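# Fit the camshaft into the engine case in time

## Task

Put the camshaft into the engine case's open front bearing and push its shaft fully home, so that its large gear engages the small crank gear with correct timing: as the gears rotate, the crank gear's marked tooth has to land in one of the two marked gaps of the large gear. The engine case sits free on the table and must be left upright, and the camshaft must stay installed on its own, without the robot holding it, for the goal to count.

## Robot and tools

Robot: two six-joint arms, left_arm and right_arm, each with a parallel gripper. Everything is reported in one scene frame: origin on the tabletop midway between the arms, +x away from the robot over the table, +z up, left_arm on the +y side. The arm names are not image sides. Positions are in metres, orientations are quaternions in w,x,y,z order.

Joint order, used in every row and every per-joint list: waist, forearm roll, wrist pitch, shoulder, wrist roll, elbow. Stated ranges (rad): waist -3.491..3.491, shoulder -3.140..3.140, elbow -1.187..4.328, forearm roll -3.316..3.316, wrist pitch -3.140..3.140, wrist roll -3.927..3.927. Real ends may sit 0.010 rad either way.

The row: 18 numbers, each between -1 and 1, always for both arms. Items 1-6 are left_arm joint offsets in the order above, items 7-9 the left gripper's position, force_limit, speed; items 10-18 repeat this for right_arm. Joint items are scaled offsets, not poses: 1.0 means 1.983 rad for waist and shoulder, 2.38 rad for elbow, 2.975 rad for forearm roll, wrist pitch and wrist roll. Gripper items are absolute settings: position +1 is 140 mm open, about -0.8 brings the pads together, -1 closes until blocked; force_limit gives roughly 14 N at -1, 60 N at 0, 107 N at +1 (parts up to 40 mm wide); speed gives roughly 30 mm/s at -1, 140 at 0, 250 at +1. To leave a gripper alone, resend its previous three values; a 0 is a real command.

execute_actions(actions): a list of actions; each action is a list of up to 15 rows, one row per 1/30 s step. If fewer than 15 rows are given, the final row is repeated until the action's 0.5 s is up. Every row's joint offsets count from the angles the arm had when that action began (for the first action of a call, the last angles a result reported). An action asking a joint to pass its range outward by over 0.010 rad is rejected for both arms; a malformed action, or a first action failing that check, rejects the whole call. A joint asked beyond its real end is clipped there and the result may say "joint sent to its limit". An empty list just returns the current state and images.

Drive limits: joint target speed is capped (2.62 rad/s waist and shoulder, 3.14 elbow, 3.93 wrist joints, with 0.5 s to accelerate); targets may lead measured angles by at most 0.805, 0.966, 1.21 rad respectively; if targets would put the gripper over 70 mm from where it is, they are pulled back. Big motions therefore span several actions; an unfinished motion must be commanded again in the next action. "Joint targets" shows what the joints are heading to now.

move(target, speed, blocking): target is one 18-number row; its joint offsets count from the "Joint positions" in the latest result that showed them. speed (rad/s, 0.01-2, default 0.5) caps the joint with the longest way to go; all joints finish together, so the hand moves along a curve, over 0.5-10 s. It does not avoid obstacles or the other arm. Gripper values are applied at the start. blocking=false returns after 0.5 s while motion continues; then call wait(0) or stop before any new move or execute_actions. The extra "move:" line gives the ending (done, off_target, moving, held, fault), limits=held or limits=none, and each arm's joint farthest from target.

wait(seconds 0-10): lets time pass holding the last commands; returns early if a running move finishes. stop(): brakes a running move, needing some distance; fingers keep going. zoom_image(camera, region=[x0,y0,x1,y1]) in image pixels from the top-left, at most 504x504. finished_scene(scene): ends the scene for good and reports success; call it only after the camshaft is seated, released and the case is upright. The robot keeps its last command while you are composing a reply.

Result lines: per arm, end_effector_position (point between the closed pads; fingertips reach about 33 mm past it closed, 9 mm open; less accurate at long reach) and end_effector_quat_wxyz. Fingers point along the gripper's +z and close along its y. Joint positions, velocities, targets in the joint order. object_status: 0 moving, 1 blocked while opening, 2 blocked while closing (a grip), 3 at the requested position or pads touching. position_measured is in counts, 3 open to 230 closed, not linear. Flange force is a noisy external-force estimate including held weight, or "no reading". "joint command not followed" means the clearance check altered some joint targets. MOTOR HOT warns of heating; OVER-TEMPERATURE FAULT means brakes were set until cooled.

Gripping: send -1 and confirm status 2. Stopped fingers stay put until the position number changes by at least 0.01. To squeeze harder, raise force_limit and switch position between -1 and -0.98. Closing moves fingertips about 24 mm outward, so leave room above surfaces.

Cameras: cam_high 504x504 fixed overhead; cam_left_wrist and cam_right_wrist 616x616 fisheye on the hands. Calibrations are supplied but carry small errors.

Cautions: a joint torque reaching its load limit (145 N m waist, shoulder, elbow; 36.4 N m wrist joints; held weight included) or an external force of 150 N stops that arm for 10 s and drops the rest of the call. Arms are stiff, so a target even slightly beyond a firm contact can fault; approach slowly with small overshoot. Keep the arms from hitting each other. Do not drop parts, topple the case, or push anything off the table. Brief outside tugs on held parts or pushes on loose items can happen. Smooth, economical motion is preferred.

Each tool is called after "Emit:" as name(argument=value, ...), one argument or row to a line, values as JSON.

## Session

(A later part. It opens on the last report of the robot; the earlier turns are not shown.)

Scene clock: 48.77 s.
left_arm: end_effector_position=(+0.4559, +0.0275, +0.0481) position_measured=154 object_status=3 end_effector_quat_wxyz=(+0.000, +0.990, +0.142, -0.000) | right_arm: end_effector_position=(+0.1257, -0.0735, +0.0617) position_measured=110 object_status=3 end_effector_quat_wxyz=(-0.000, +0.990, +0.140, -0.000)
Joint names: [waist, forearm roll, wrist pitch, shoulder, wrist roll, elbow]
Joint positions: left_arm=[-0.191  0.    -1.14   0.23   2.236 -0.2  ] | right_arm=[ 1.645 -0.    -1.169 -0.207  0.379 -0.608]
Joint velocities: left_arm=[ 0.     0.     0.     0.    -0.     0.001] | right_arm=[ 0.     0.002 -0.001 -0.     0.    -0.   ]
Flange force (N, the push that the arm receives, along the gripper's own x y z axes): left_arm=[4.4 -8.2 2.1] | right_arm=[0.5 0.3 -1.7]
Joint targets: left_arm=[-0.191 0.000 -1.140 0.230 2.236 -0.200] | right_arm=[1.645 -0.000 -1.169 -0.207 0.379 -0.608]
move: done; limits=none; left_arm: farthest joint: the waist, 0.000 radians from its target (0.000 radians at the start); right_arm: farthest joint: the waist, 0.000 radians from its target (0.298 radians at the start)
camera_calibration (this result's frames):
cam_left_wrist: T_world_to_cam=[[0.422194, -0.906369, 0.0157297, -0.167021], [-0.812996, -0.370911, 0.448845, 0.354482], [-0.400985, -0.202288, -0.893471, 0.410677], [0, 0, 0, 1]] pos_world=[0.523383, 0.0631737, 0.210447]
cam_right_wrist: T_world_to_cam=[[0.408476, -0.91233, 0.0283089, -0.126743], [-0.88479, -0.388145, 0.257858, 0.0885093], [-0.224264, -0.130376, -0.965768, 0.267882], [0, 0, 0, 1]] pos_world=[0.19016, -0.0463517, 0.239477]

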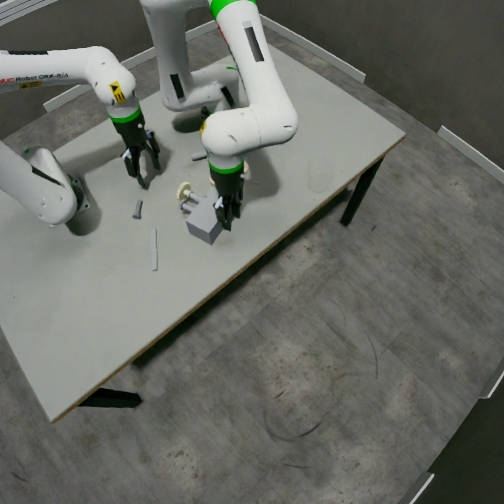

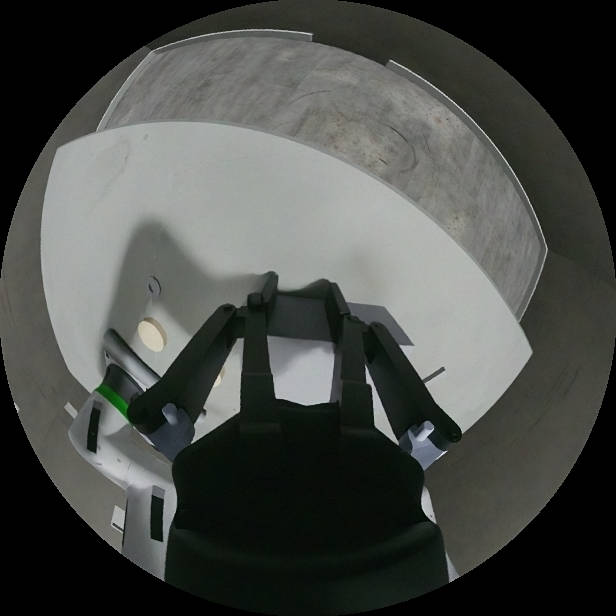

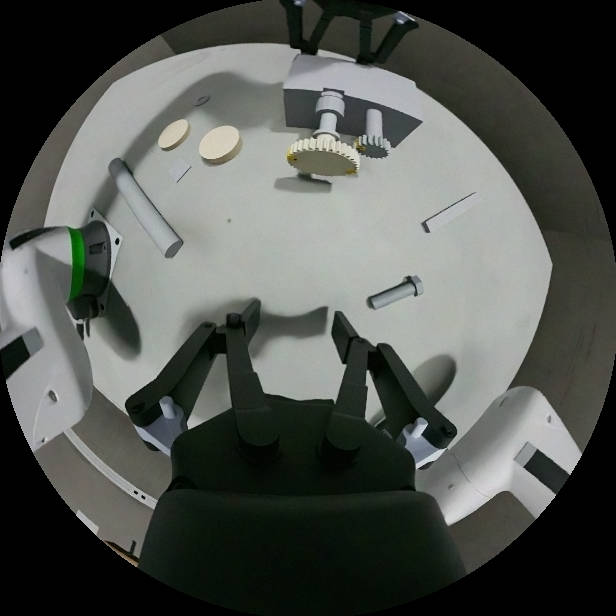

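Emit:
move(
  target=[0,0,0,0,0,0,-0.2,0,0, -0.15,0,0.005,0.13,0.1,0.102,0.15,0,-1],
  speed=0.4,
)

Emit:
move(
  target=[0,0,0,0,0,0,-0.2,0,0, -0.028,0,-0.0015,0.032,0.0187,0.0285,0.15,0,-1],
  speed=0.1,
)

Emit:
move(
  target=[0,0,0,0,0,0,-0.2,0,0, 0,0,0,0,0,0,-1,-0.5,-1],
)

Emit:
move(
  target=[0,0,0,0,0,0,-0.2,0,0, 0.0461,0.0398,-0.0404,0.051,-0.0453,0.0273,-1,-0.5,-1],
  speed=0.06,
)

Emit:
move(
  target=[0,0,0,0,0,0,-0.2,0,0, 0,0,0,0,0,0,0.15,0,-1],
)

Emit:
move(
  target=[0,0,0,0,0,0,-0.2,0,0, -0.0181,-0.0398,0.0419,-0.083,0.0266,-0.0558,0.15,0,-1],
  speed=0.15,
)

Emit:
move(
  target=[0,0,0,0,0,0,-0.2,0,0, 0.15,0,-0.005,-0.13,-0.1,-0.102,-1,0,0],
  speed=0.4,
)

Emit:
zoom_image(
  camera="cam_right_wrist",
  region=[270,100,410,240],
)

Scene clock: 50.43 s.
left_arm: end_effector_position=(+0.4559, +0.0275, +0.0481) position_measured=154 object_status=3 end_effector_quat_wxyz=(+0.000, +0.990, +0.142, -0.000) | right_arm: end_effector_position=(+0.2453, -0.0389, +0.0641) position_measured=110 object_status=3 end_effector_quat_wxyz=(-0.000, +0.990, +0.140, +0.000)
Joint names: [waist, forearm roll, wrist pitch, shoulder, wrist roll, elbow]
Joint positions: left_arm=[-0.191  0.    -1.14   0.23   2.236 -0.2  ] | right_arm=[ 1.348 -0.    -1.154  0.051  0.676 -0.366]
Joint velocities: left_arm=[-0.    -0.     0.    -0.001 -0.001  0.001] | right_arm=[-0.001 -0.001  0.001  0.     0.001  0.   ]
Flange force (N, the push that the arm receives, along the gripper's own x y z axes): left_arm=[2.6 -8.0 3.9] | right_arm=[2.8 -1.0 -1.8]
Joint targets: left_arm=[-0.191 0.000 -1.140 0.230 2.236 -0.200] | right_arm=[1.348 -0.000 -1.154 0.051 0.676 -0.366]
move: done; limits=none; left_arm: farthest joint: the waist, 0.000 radians from its target (0.000 radians at the start); right_arm: farthest joint: the waist, 0.000 radians from its target (0.298 radians at the start)
camera_calibration (this result's frames):
cam_left_wrist: T_world_to_cam=[[0.422194, -0.906369, 0.0157299, -0.167021], [-0.812996, -0.370911, 0.448845, 0.354482], [-0.400985, -0.202288, -0.893471, 0.410677], [0, 0, 0, 1]] pos_world=[0.523383, 0.0631737, 0.210448]
cam_right_wrist: T_world_to_cam=[[0.408495, -0.912315, 0.0285287, -0.144153], [-0.884833, -0.38813, 0.25773, 0.20725], [-0.224058, -0.130525, -0.965796, 0.301406], [0, 0, 0, 1]] pos_world=[0.3098, -0.0117324, 0.241794]

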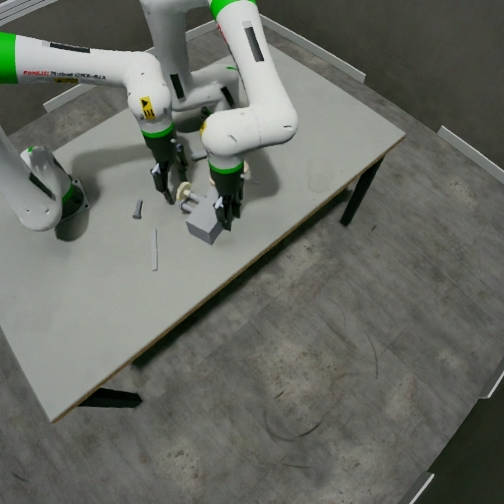

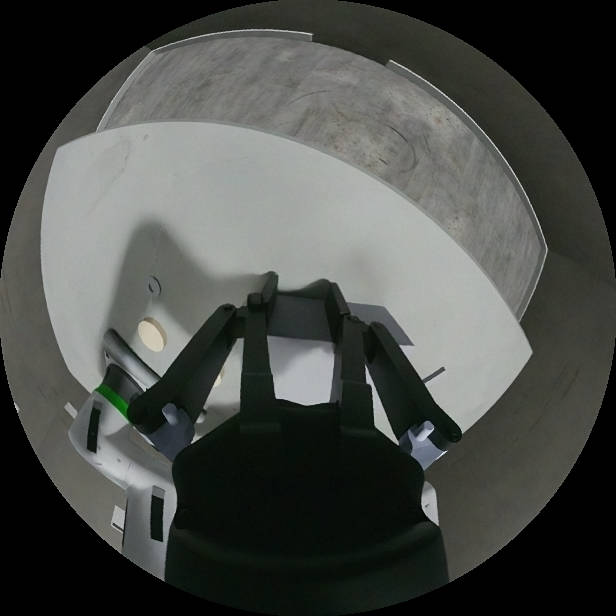

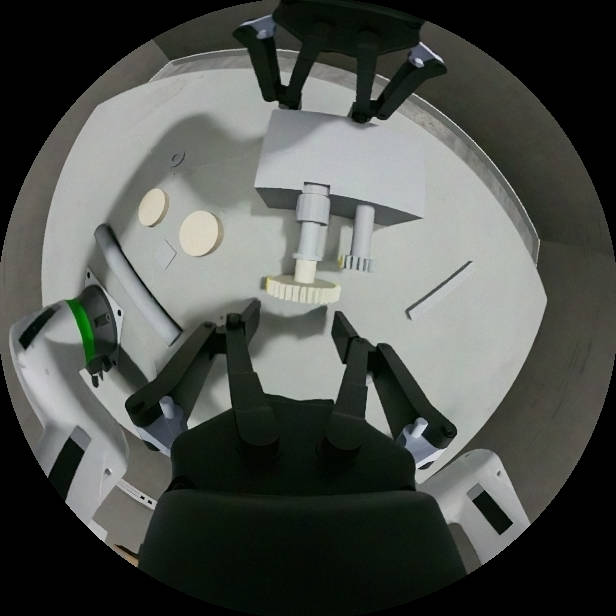

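Scene clock: 51.37 s.
left_arm: end_effector_position=(+0.4559, +0.0275, +0.0481) position_measured=154 object_status=3 end_effector_quat_wxyz=(+0.000, +0.990, +0.142, -0.000) | right_arm: end_effector_position=(+0.2749, -0.0309, +0.0636) position_measured=110 object_status=3 end_effector_quat_wxyz=(-0.000, +0.990, +0.140, +0.000)
Joint names: [waist, forearm roll, wrist pitch, shoulder, wrist roll, elbow]
Joint positions: left_arm=[-0.191  0.    -1.14   0.23   2.236 -0.2  ] | right_arm=[ 1.292 -0.    -1.158  0.114  0.732 -0.298]
Joint velocities: left_arm=[-0.001 -0.    -0.    -0.001  0.001  0.001] | right_arm=[ 0.001  0.002 -0.003  0.     0.     0.   ]
Flange force (N, the push that the arm receives, along the gripper's own x y z axes): left_arm=[2.6 -5.7 1.4] | right_arm=[0.0 1.2 -0.7]
Joint targets: left_arm=[-0.191 0.000 -1.140 0.230 2.236 -0.200] | right_arm=[1.292 -0.000 -1.158 0.114 0.732 -0.298]
move: done; limits=none; left_arm: farthest joint: the waist, 0.000 radians from its target (0.000 radians at the start); right_arm: farthest joint: the shoulder, 0.001 radians from its target (0.064 radians at the start)
camera_calibration (this result's frames):
cam_left_wrist: T_world_to_cam=[[0.422194, -0.906369, 0.0157298, -0.167021], [-0.812996, -0.370911, 0.448845, 0.354482], [-0.400985, -0.202288, -0.893471, 0.410677], [0, 0, 0, 1]] pos_world=[0.523383, 0.0631737, 0.210447]
cam_right_wrist: T_world_to_cam=[[0.4086, -0.912265, 0.0286109, -0.14902], [-0.884788, -0.388209, 0.257769, 0.236631], [-0.224046, -0.130639, -0.965783, 0.308666], [0, 0, 0, 1]] pos_world=[0.339414, -0.0037594, 0.241372]

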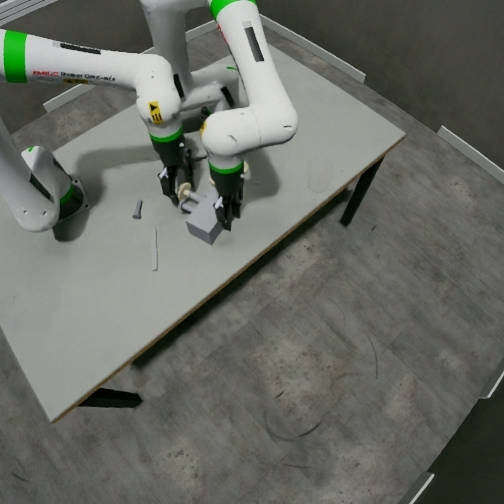

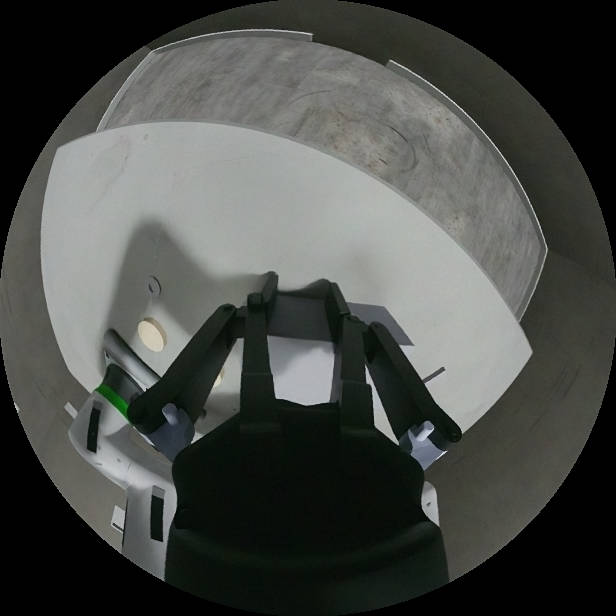

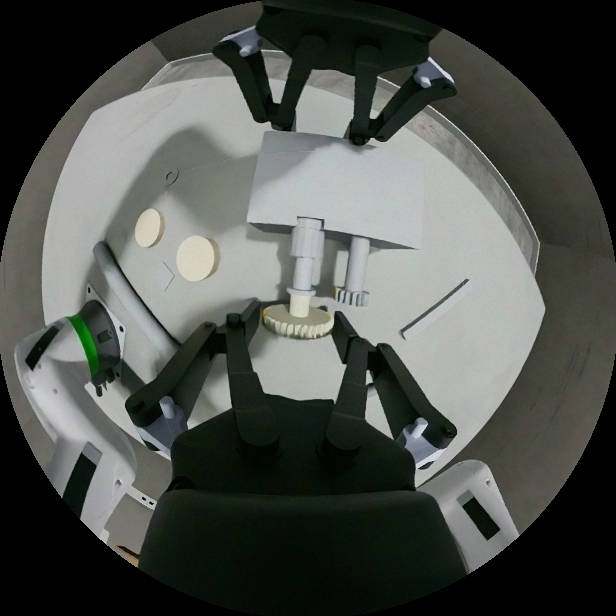

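Scene clock: 52.07 s.
left_arm: end_effector_position=(+0.4559, +0.0275, +0.0481) position_measured=154 object_status=3 end_effector_quat_wxyz=(+0.000, +0.990, +0.142, -0.000) | right_arm: end_effector_position=(+0.2749, -0.0310, +0.0636) position_measured=132 object_status=2 end_effector_quat_wxyz=(-0.000, +0.990, +0.140, -0.000)
Joint names: [waist, forearm roll, wrist pitch, shoulder, wrist roll, elbow]
Joint positions: left_arm=[-0.191  0.    -1.14   0.23   2.236 -0.2  ] | right_arm=[ 1.292 -0.    -1.158  0.114  0.732 -0.298]
Joint velocities: left_arm=[-0.     0.    -0.     0.001 -0.001 -0.   ] | right_arm=[ 0.    -0.001 -0.    -0.    -0.     0.   ]
Flange force (N, the push that the arm receives, along the gripper's own x y z axes): left_arm=[7.3 -2.5 1.5] | right_arm=[0.6 1.8 -3.7]
Joint targets: left_arm=[-0.191 0.000 -1.140 0.230 2.236 -0.200] | right_arm=[1.292 -0.000 -1.158 0.114 0.732 -0.298]
move: done; limits=none; left_arm: farthest joint: the waist, 0.000 radians from its target (0.000 radians at the start); right_arm: farthest joint: the waist, 0.000 radians from its target (0.000 radians at the start)
camera_calibration (this result's frames):
cam_left_wrist: T_world_to_cam=[[0.422194, -0.906369, 0.0157298, -0.167021], [-0.812996, -0.370911, 0.448845, 0.354482], [-0.400985, -0.202288, -0.893471, 0.410677], [0, 0, 0, 1]] pos_world=[0.523383, 0.0631737, 0.210447]
cam_right_wrist: T_world_to_cam=[[0.408598, -0.912265, 0.0286343, -0.14903], [-0.884785, -0.388198, 0.257796, 0.236622], [-0.224062, -0.13067, -0.965775, 0.308667], [0, 0, 0, 1]] pos_world=[0.339413, -0.00376521, 0.241371]

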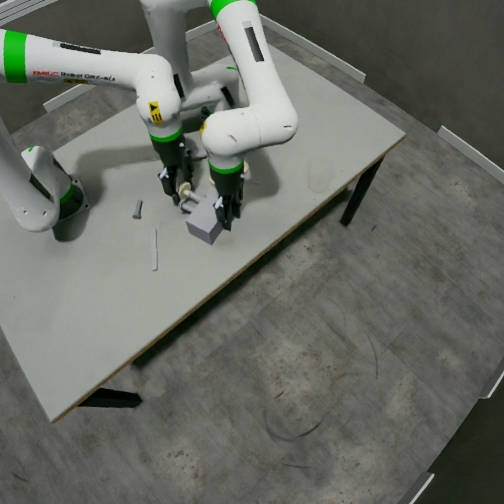

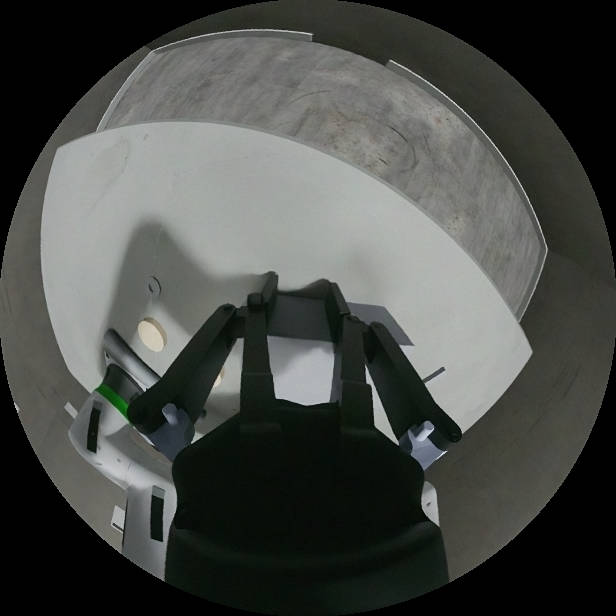

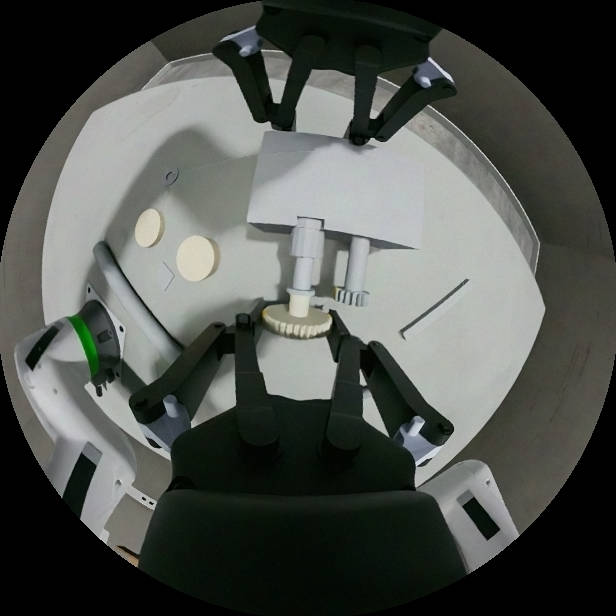

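Scene clock: 54.57 s.
left_arm: end_effector_position=(+0.4559, +0.0275, +0.0481) position_measured=154 object_status=3 end_effector_quat_wxyz=(+0.000, +0.990, +0.142, -0.000) | right_arm: end_effector_position=(+0.2748, -0.0306, +0.0630) position_measured=132 object_status=2 end_effector_quat_wxyz=(+0.094, +0.986, +0.139, +0.013)
Joint names: [waist, forearm roll, wrist pitch, shoulder, wrist roll, elbow]
Joint positions: left_arm=[-0.191  0.    -1.14   0.23   2.236 -0.2  ] | right_arm=[ 1.384  0.118 -1.279  0.215  0.597 -0.233]
Joint velocities: left_arm=[ 0.001 -0.    -0.001 -0.     0.     0.   ] | right_arm=[-0.     0.001  0.002  0.    -0.001  0.   ]
Flange force (N, the push that the arm receives, along the gripper's own x y z axes): left_arm=[4.7 -5.2 9.0] | right_arm=[-6.0 5.6 -5.6]
Joint targets: left_arm=[-0.191 0.000 -1.140 0.230 2.236 -0.200] | right_arm=[1.384 0.118 -1.279 0.215 0.597 -0.233]
move: done; limits=none; left_arm: farthest joint: the waist, 0.000 radians from its target (0.000 radians at the start); right_arm: farthest joint: the waist, 0.000 radians from its target (0.091 radians at the start)
camera_calibration (this result's frames):
cam_left_wrist: T_world_to_cam=[[0.422194, -0.906369, 0.0157224, -0.167017], [-0.812992, -0.370913, 0.448851, 0.354478], [-0.400993, -0.202285, -0.893468, 0.410675], [0, 0, 0, 1]] pos_world=[0.52338, 0.0631751, 0.210443]
cam_right_wrist: T_world_to_cam=[[0.401873, -0.8898, 0.216228, -0.157925], [-0.898955, -0.338423, 0.278118, 0.240882], [-0.174292, -0.306148, -0.935893, 0.287124], [0, 0, 0, 1]] pos_world=[0.330051, 0.0289009, 0.235871]

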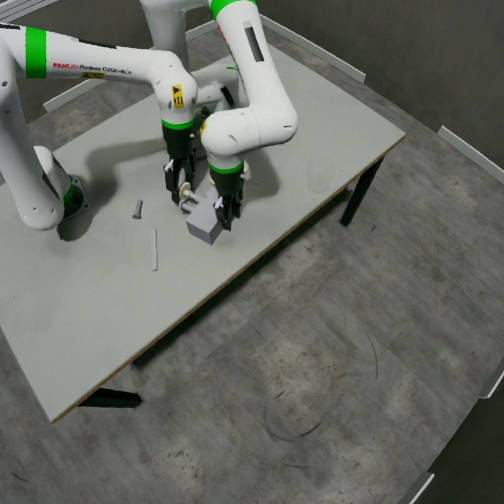

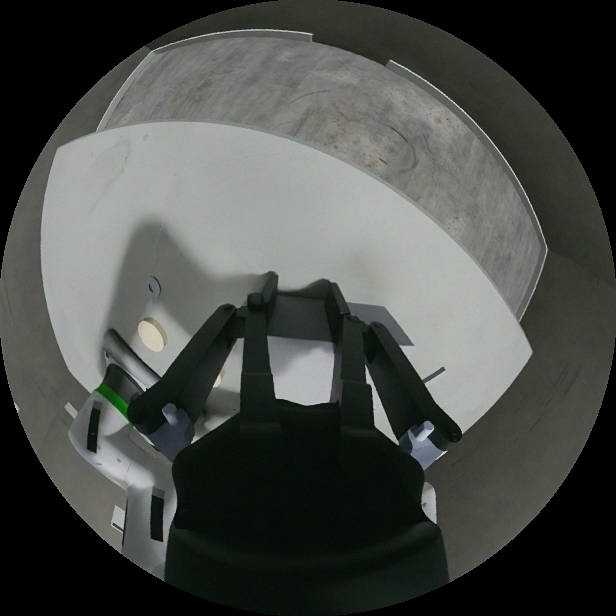

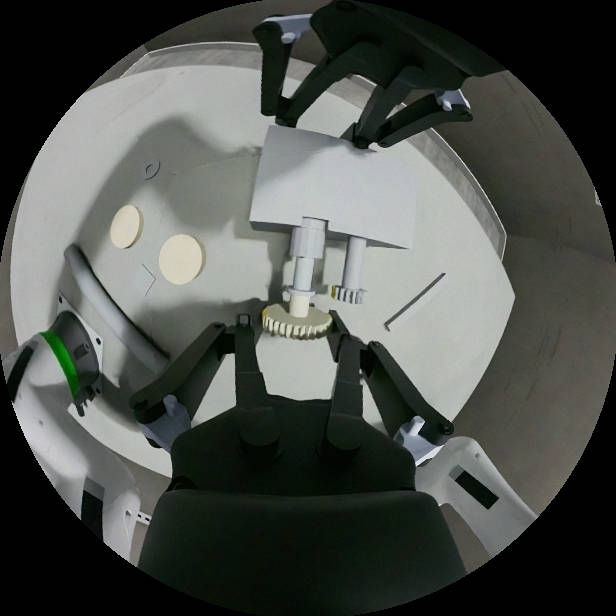

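Scene clock: 55.27 s.
left_arm: end_effector_position=(+0.4559, +0.0275, +0.0481) position_measured=154 object_status=3 end_effector_quat_wxyz=(+0.000, +0.990, +0.142, -0.000) | right_arm: end_effector_position=(+0.2748, -0.0306, +0.0630) position_measured=110 object_status=3 end_effector_quat_wxyz=(+0.094, +0.986, +0.139, +0.013)
Joint names: [waist, forearm roll, wrist pitch, shoulder, wrist roll, elbow]
Joint positions: left_arm=[-0.191  0.    -1.14   0.23   2.236 -0.2  ] | right_arm=[ 1.384  0.118 -1.279  0.215  0.597 -0.233]
Joint velocities: left_arm=[ 0. -0. -0.  0.  0.  0.] | right_arm=[ 0.    -0.    -0.001 -0.    -0.    -0.   ]
Flange force (N, the push that the arm receives, along the gripper's own x y z axes): left_arm=[5.6 -3.3 10.0] | right_arm=[2.9 0.3 -2.2]
Joint targets: left_arm=[-0.191 0.000 -1.140 0.230 2.236 -0.200] | right_arm=[1.384 0.118 -1.279 0.215 0.597 -0.233]
move: done; limits=none; left_arm: farthest joint: the waist, 0.000 radians from its target (0.000 radians at the start); right_arm: farthest joint: the waist, 0.000 radians from its target (0.000 radians at the start)
camera_calibration (this result's frames):
cam_left_wrist: T_world_to_cam=[[0.422194, -0.906369, 0.0157221, -0.167017], [-0.812992, -0.370913, 0.448852, 0.354478], [-0.400994, -0.202285, -0.893468, 0.410675], [0, 0, 0, 1]] pos_world=[0.52338, 0.0631751, 0.210443]
cam_right_wrist: T_world_to_cam=[[0.401877, -0.889804, 0.216203, -0.1579], [-0.898957, -0.33844, 0.278093, 0.2409], [-0.174277, -0.306116, -0.935906, 0.287142], [0, 0, 0, 1]] pos_world=[0.330057, 0.0289287, 0.235884]

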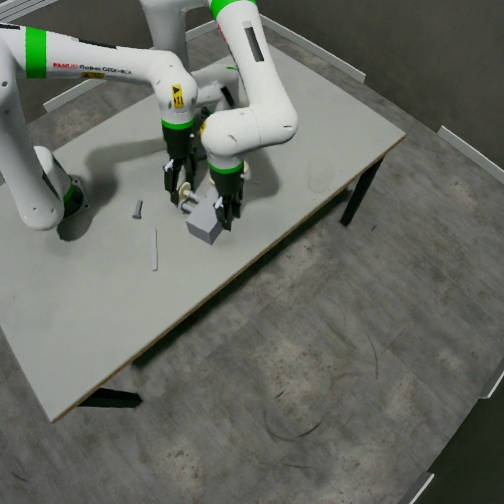

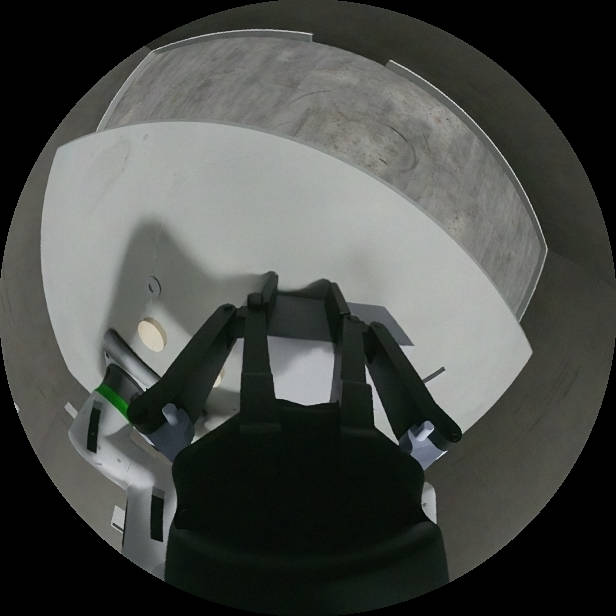

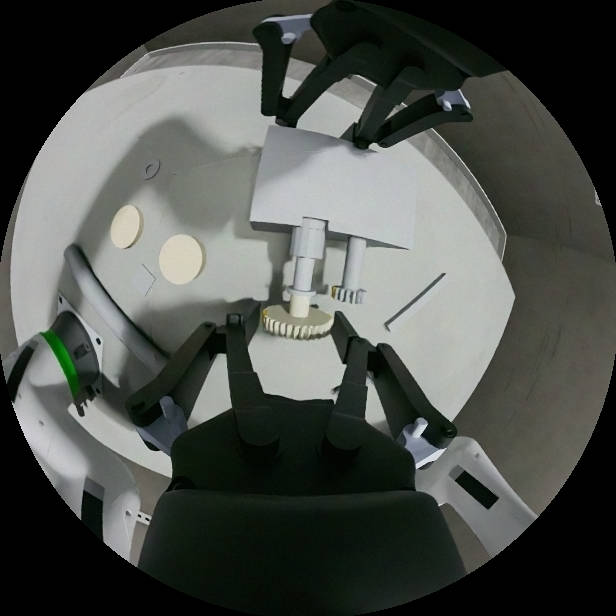

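Scene clock: 56.67 s.
left_arm: end_effector_position=(+0.4559, +0.0275, +0.0481) position_measured=154 object_status=3 end_effector_quat_wxyz=(+0.000, +0.990, +0.142, -0.000) | right_arm: end_effector_position=(+0.2453, -0.0389, +0.0641) position_measured=110 object_status=3 end_effector_quat_wxyz=(-0.000, +0.990, +0.140, -0.000)
Joint names: [waist, forearm roll, wrist pitch, shoulder, wrist roll, elbow]
Joint positions: left_arm=[-0.191  0.    -1.14   0.23   2.236 -0.2  ] | right_arm=[ 1.348 -0.    -1.154  0.051  0.676 -0.366]
Joint velocities: left_arm=[ 0.001 -0.     0.     0.001  0.001 -0.002] | right_arm=[-0.     0.001  0.001 -0.     0.    -0.   ]
Flange force (N, the push that the arm receives, along the gripper's own x y z axes): left_arm=[4.7 -5.8 8.2] | right_arm=[4.6 1.0 -1.7]
Joint targets: left_arm=[-0.191 0.000 -1.140 0.230 2.236 -0.200] | right_arm=[1.348 -0.000 -1.154 0.051 0.676 -0.366]
move: done; limits=none; left_arm: farthest joint: the waist, 0.000 radians from its target (0.000 radians at the start); right_arm: farthest joint: the waist, 0.000 radians from its target (0.036 radians at the start)
camera_calibration (this result's frames):
cam_left_wrist: T_world_to_cam=[[0.422194, -0.906369, 0.0157223, -0.167017], [-0.812992, -0.370913, 0.448851, 0.354478], [-0.400993, -0.202285, -0.893468, 0.410675], [0, 0, 0, 1]] pos_world=[0.52338, 0.0631751, 0.210443]
cam_right_wrist: T_world_to_cam=[[0.408506, -0.912308, 0.0285656, -0.144152], [-0.884818, -0.388126, 0.257788, 0.207228], [-0.224095, -0.130584, -0.965779, 0.301414], [0, 0, 0, 1]] pos_world=[0.309792, -0.0117207, 0.241796]

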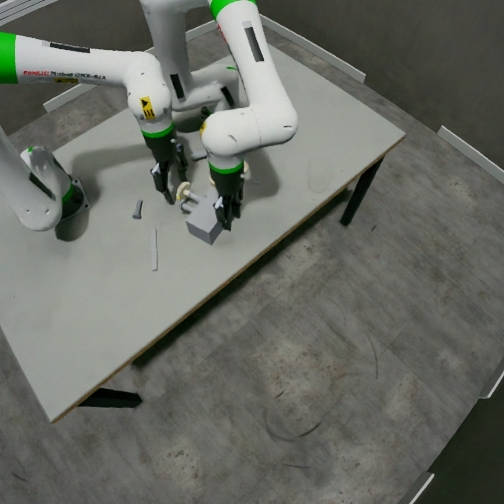

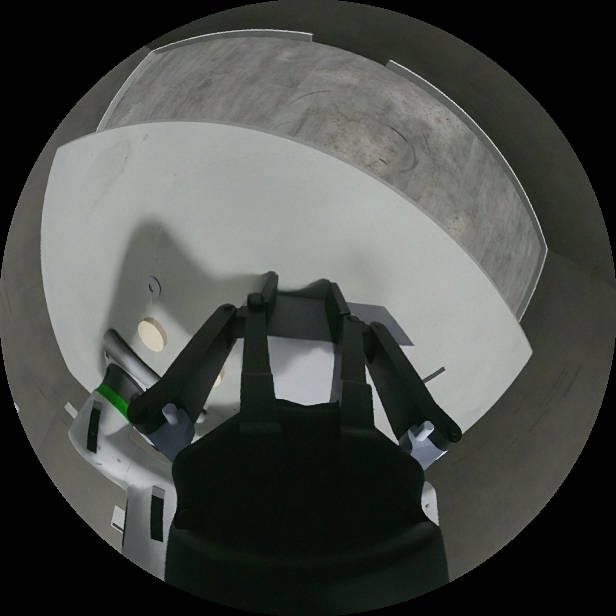

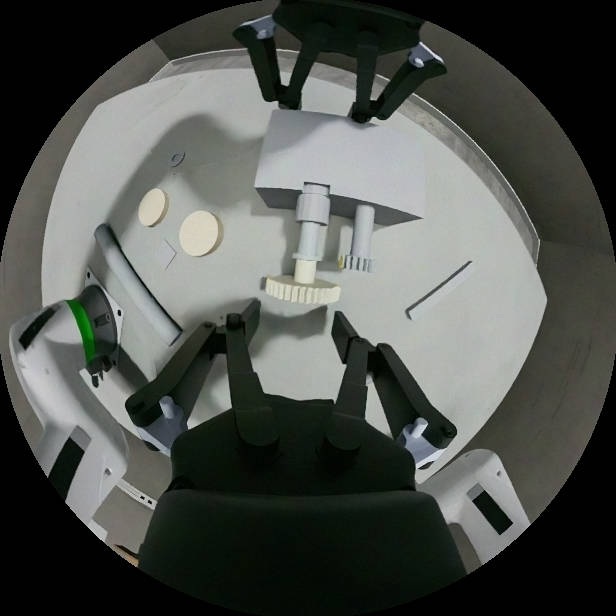

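Scene clock: 57.80 s.
left_arm: end_effector_position=(+0.4559, +0.0275, +0.0481) position_measured=154 object_status=3 end_effector_quat_wxyz=(+0.000, +0.990, +0.142, -0.000) | right_arm: end_effector_position=(+0.1256, -0.0735, +0.0618) position_measured=233 object_status=3 end_effector_quat_wxyz=(-0.000, +0.990, +0.140, -0.000)
Joint names: [waist, forearm roll, wrist pitch, shoulder, wrist roll, elbow]
Joint positions: left_arm=[-0.191  0.    -1.14   0.23   2.236 -0.2  ] | right_arm=[ 1.645 -0.    -1.169 -0.207  0.379 -0.608]
Joint velocities: left_arm=[-0.002  0.001  0.     0.     0.001  0.   ] | right_arm=[ 0.001  0.001 -0.002 -0.     0.    -0.   ]
Flange force (N, the push that the arm receives, along the gripper's own x y z axes): left_arm=[4.8 -7.4 9.3] | right_arm=[4.1 -2.4 -2.2]
Joint targets: left_arm=[-0.191 0.000 -1.140 0.230 2.236 -0.200] | right_arm=[1.645 -0.000 -1.169 -0.207 0.379 -0.608]
move: done; limits=none; left_arm: farthest joint: the waist, 0.000 radians from its target (0.000 radians at the start); right_arm: farthest joint: the waist, 0.000 radians from its target (0.298 radians at the start)
camera_calibration (this result's frames):
cam_left_wrist: T_world_to_cam=[[0.422194, -0.906369, 0.0157224, -0.167017], [-0.812992, -0.370913, 0.448852, 0.354478], [-0.400993, -0.202285, -0.893468, 0.410675], [0, 0, 0, 1]] pos_world=[0.52338, 0.0631751, 0.210443]
cam_right_wrist: T_world_to_cam=[[0.408472, -0.912331, 0.0283349, -0.126735], [-0.884772, -0.388122, 0.257953, 0.0884692], [-0.224341, -0.130436, -0.965742, 0.267881], [0, 0, 0, 1]] pos_world=[0.190139, -0.0463461, 0.239474]

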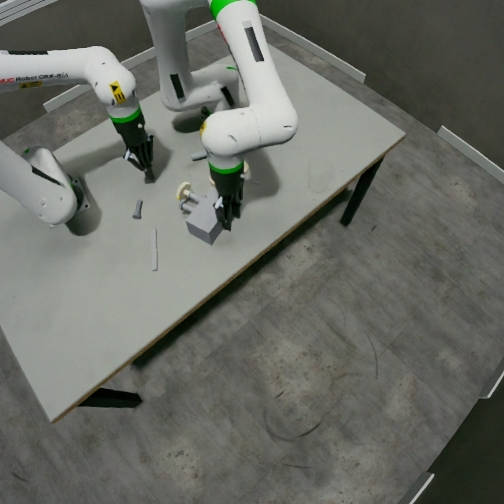

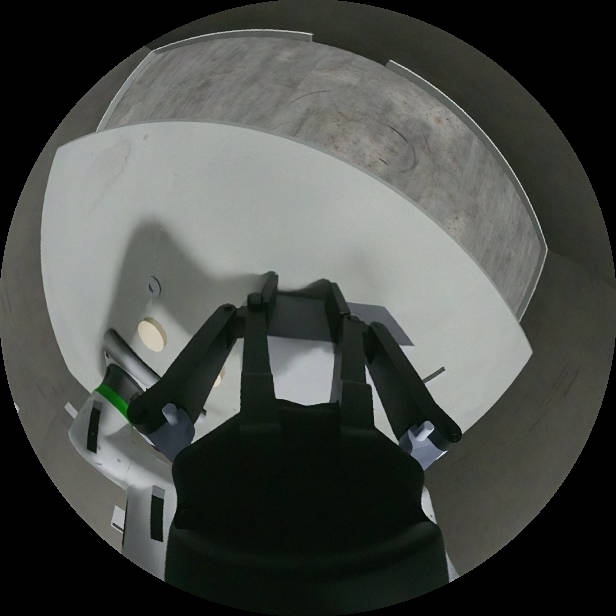

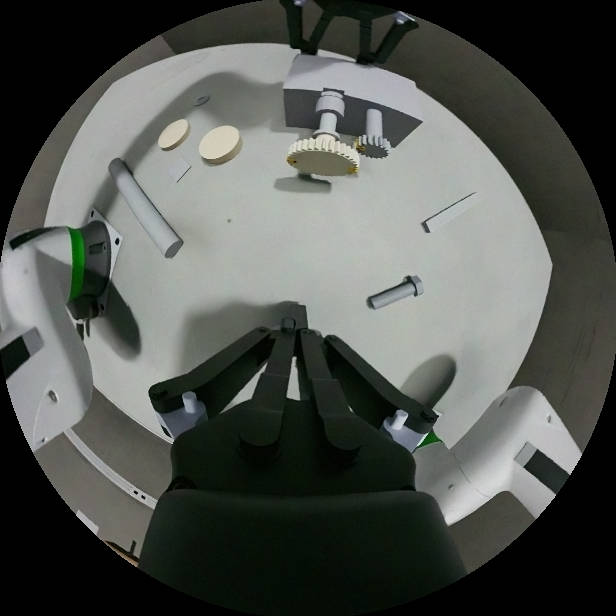

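Region (270, 100, 410, 240) of cam_right_wrist's 616x616 image, scaled by 3.600, with more detail than that image has.

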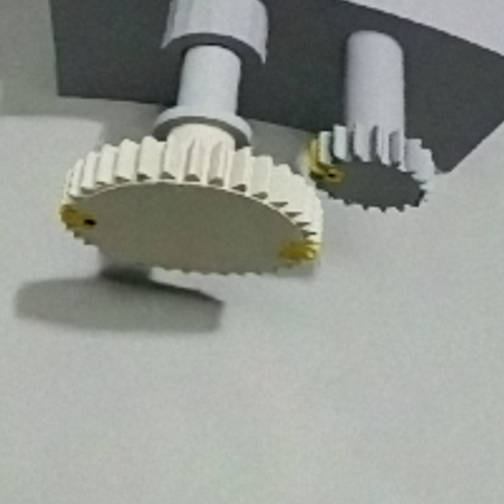

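Emit:
move(
  target=[0,0,0,0,0,0,-0.2,0,0, -0.15,0,0.005,0.13,0.1,0.102,-1,0,0],
  speed=0.4,
)

Emit:
move(
  target=[0,0,0,0,0,0,-0.2,0,0, -0.019,0,-0.001,0.0215,0.0126,0.019,-1,0,0],
  speed=0.02,
)

Emit:
move(
  target=[0,0,0,0,0,0,-0.2,0,0, -0.007,0,-0.0006,0.0084,0.0047,0.0077,-1,0,0],
  speed=0.012,
)

Emit:
zoom_image(
  camera="cam_right_wrist",
  region=[240,190,400,350],
)

Scene clock: 59.20 s.
left_arm: end_effector_position=(+0.4559, +0.0275, +0.0481) position_measured=154 object_status=3 end_effector_quat_wxyz=(+0.000, +0.990, +0.142, -0.000) | right_arm: end_effector_position=(+0.2453, -0.0389, +0.0641) position_measured=233 object_status=3 end_effector_quat_wxyz=(-0.000, +0.990, +0.140, -0.000)
Joint names: [waist, forearm roll, wrist pitch, shoulder, wrist roll, elbow]
Joint positions: left_arm=[-0.191  0.    -1.14   0.23   2.236 -0.2  ] | right_arm=[ 1.348 -0.    -1.154  0.051  0.676 -0.366]
Joint velocities: left_arm=[ 0.    -0.     0.001  0.    -0.    -0.001] | right_arm=[-0.    -0.     0.001  0.    -0.     0.   ]
Flange force (N, the push that the arm receives, along the gripper's own x y z axes): left_arm=[4.9 -6.0 9.1] | right_arm=[2.0 -0.1 -1.1]
Joint targets: left_arm=[-0.191 0.000 -1.140 0.230 2.236 -0.200] | right_arm=[1.348 -0.000 -1.154 0.051 0.676 -0.366]
move: done; limits=none; left_arm: farthest joint: the waist, 0.000 radians from its target (0.000 radians at the start); right_arm: farthest joint: the waist, 0.000 radians from its target (0.298 radians at the start)
camera_calibration (this result's frames):
cam_left_wrist: T_world_to_cam=[[0.422194, -0.906369, 0.0157221, -0.167017], [-0.812992, -0.370913, 0.448852, 0.354478], [-0.400994, -0.202285, -0.893468, 0.410675], [0, 0, 0, 1]] pos_world=[0.52338, 0.0631751, 0.210443]
cam_right_wrist: T_world_to_cam=[[0.408499, -0.912313, 0.0285422, -0.144139], [-0.884814, -0.38812, 0.257813, 0.207215], [-0.224128, -0.130571, -0.965773, 0.301417], [0, 0, 0, 1]] pos_world=[0.309784, -0.0117196, 0.241791]

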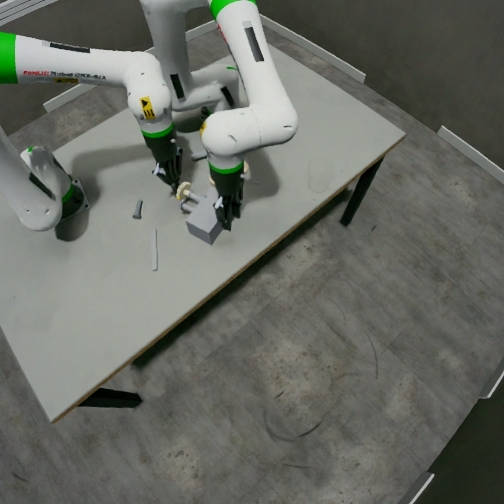

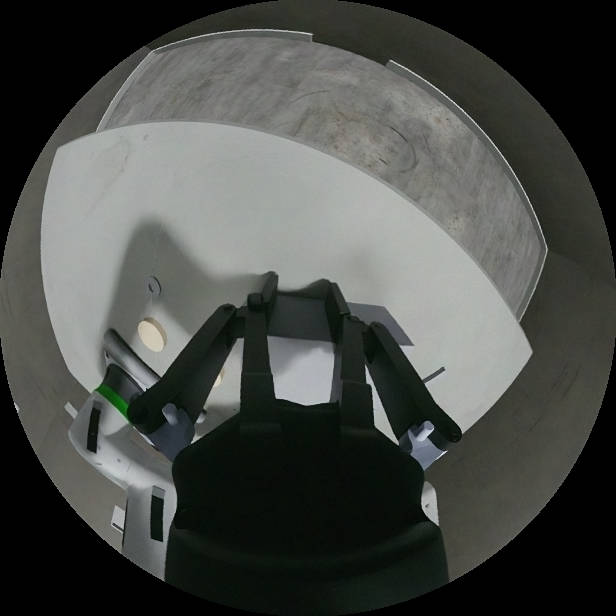

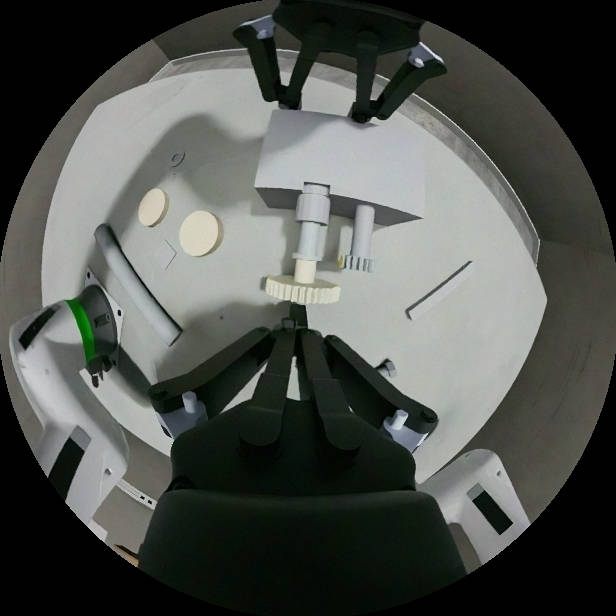

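Scene clock: 61.67 s.
left_arm: end_effector_position=(+0.4560, +0.0274, +0.0482) position_measured=154 object_status=3 end_effector_quat_wxyz=(+0.000, +0.990, +0.142, +0.000) | right_arm: end_effector_position=(+0.2649, -0.0336, +0.0638) position_measured=233 object_status=3 end_effector_quat_wxyz=(-0.000, +0.990, +0.139, -0.000)
Joint names: [waist, forearm roll, wrist pitch, shoulder, wrist roll, elbow]
Joint positions: left_arm=[-0.191  0.    -1.14   0.23   2.236 -0.2  ] | right_arm=[ 1.31  -0.001 -1.157  0.093  0.714 -0.32 ]
Joint velocities: left_arm=[ 0.    -0.    -0.002 -0.    -0.001 -0.   ] | right_arm=[-0.     0.002 -0.     0.    -0.     0.   ]
Flange force (N, the push that the arm receives, along the gripper's own x y z axes): left_arm=[37.3 1.3 10.1] | right_arm=[-53.9 -6.0 -31.4]
Joint targets: left_arm=[-0.191 0.000 -1.140 0.230 2.236 -0.200] | right_arm=[1.310 -0.000 -1.157 0.093 0.714 -0.320]
move: done; limits=none; left_arm: farthest joint: the waist, 0.000 radians from its target (0.000 radians at the start); right_arm: farthest joint: the forearm roll, 0.001 radians from its target (0.000 radians at the start)
camera_calibration (this result's frames):
cam_left_wrist: T_world_to_cam=[[0.422238, -0.906344, 0.0160189, -0.167177], [-0.813142, -0.370889, 0.4486, 0.354638], [-0.400645, -0.202442, -0.893589, 0.410628], [0, 0, 0, 1]] pos_world=[0.523476, 0.0631397, 0.21052]
cam_right_wrist: T_world_to_cam=[[0.408268, -0.912406, 0.0288346, -0.147304], [-0.884779, -0.387736, 0.258509, 0.226624], [-0.224685, -0.131053, -0.965578, 0.306351], [0, 0, 0, 1]] pos_world=[0.329484, -0.0063819, 0.241469]

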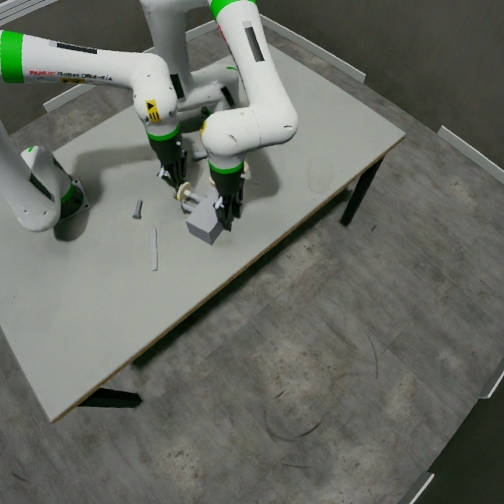

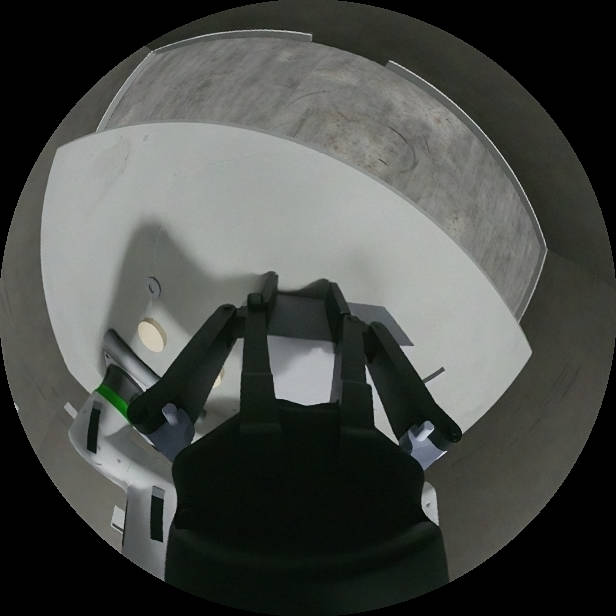

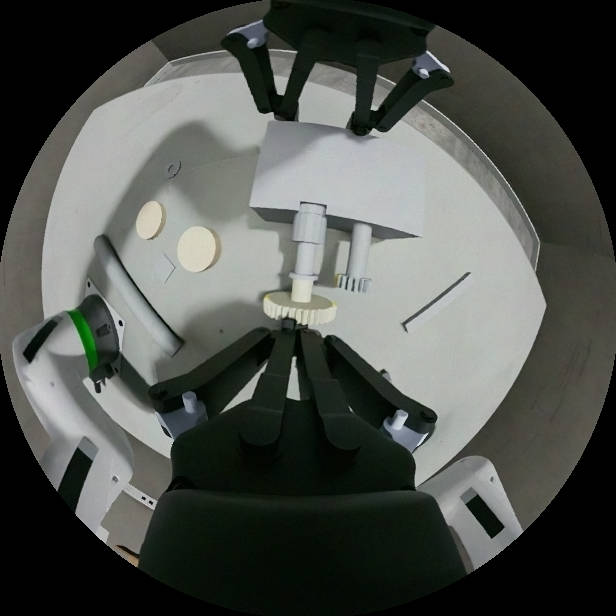

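Scene clock: 63.40 s.
left_arm: end_effector_position=(+0.4560, +0.0274, +0.0482) position_measured=154 object_status=3 end_effector_quat_wxyz=(+0.000, +0.990, +0.142, +0.000) | right_arm: end_effector_position=(+0.2726, -0.0315, +0.0637) position_measured=233 object_status=3 end_effector_quat_wxyz=(-0.000, +0.990, +0.140, -0.000)
Joint names: [waist, forearm roll, wrist pitch, shoulder, wrist roll, elbow]
Joint positions: left_arm=[-0.191  0.    -1.14   0.23   2.236 -0.2  ] | right_arm=[ 1.296 -0.001 -1.159  0.11   0.728 -0.302]
Joint velocities: left_arm=[-0.  0. -0.  0. -0.  0.] | right_arm=[-0.    -0.     0.001  0.    -0.001  0.   ]
Flange force (N, the push that the arm receives, along the gripper's own x y z axes): left_arm=[0.6 -8.7 4.3] | right_arm=[0.3 -0.6 -1.6]
Joint targets: left_arm=[-0.191 0.000 -1.140 0.230 2.236 -0.200] | right_arm=[1.296 -0.001 -1.159 0.110 0.728 -0.302]
move: done; limits=none; left_arm: farthest joint: the waist, 0.000 radians from its target (0.000 radians at the start); right_arm: farthest joint: the waist, 0.000 radians from its target (0.014 radians at the start)
camera_calibration (this result's frames):
cam_left_wrist: T_world_to_cam=[[0.422276, -0.906325, 0.0160492, -0.167209], [-0.81312, -0.370906, 0.448626, 0.354617], [-0.400648, -0.202494, -0.893575, 0.410632], [0, 0, 0, 1]] pos_world=[0.523474, 0.063134, 0.210524]
cam_right_wrist: T_world_to_cam=[[0.40836, -0.912363, 0.0288985, -0.148499], [-0.884726, -0.387799, 0.258597, 0.234259], [-0.224727, -0.131168, -0.965553, 0.308334], [0, 0, 0, 1]] pos_world=[0.337187, -0.00419591, 0.241426]

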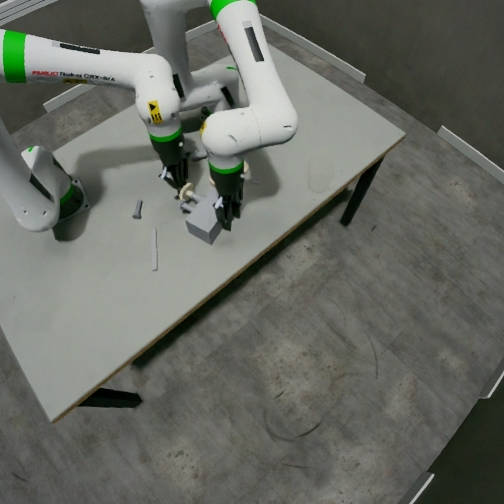

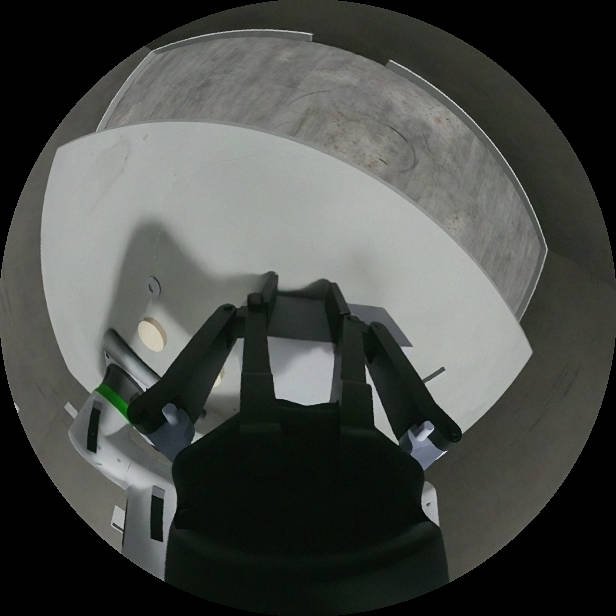

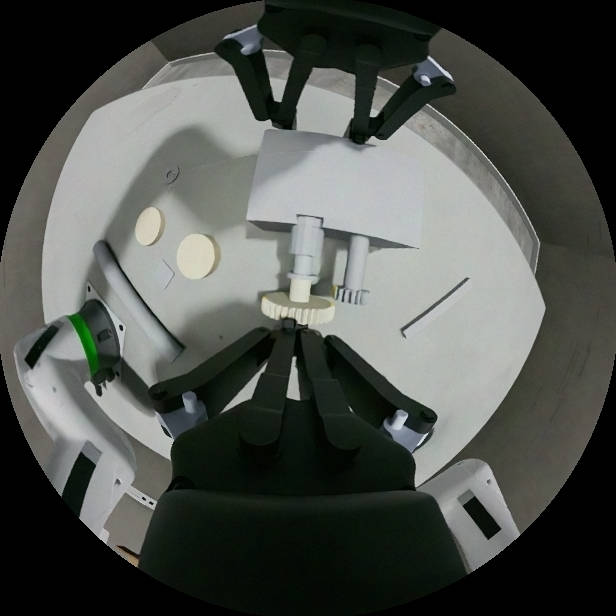

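Region (240, 190, 400, 350) of cam_right_wrist's 616x616 image, scaled by 3.150, with more detail than that image has.

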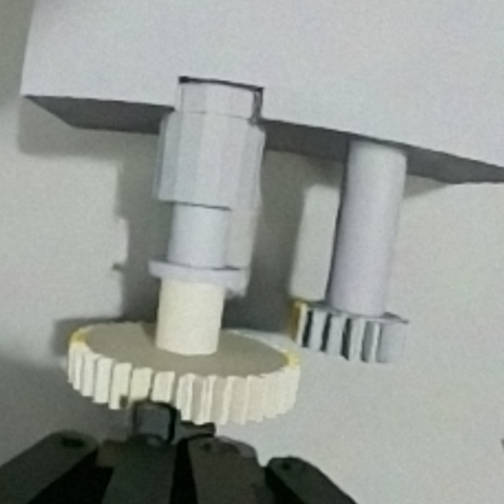

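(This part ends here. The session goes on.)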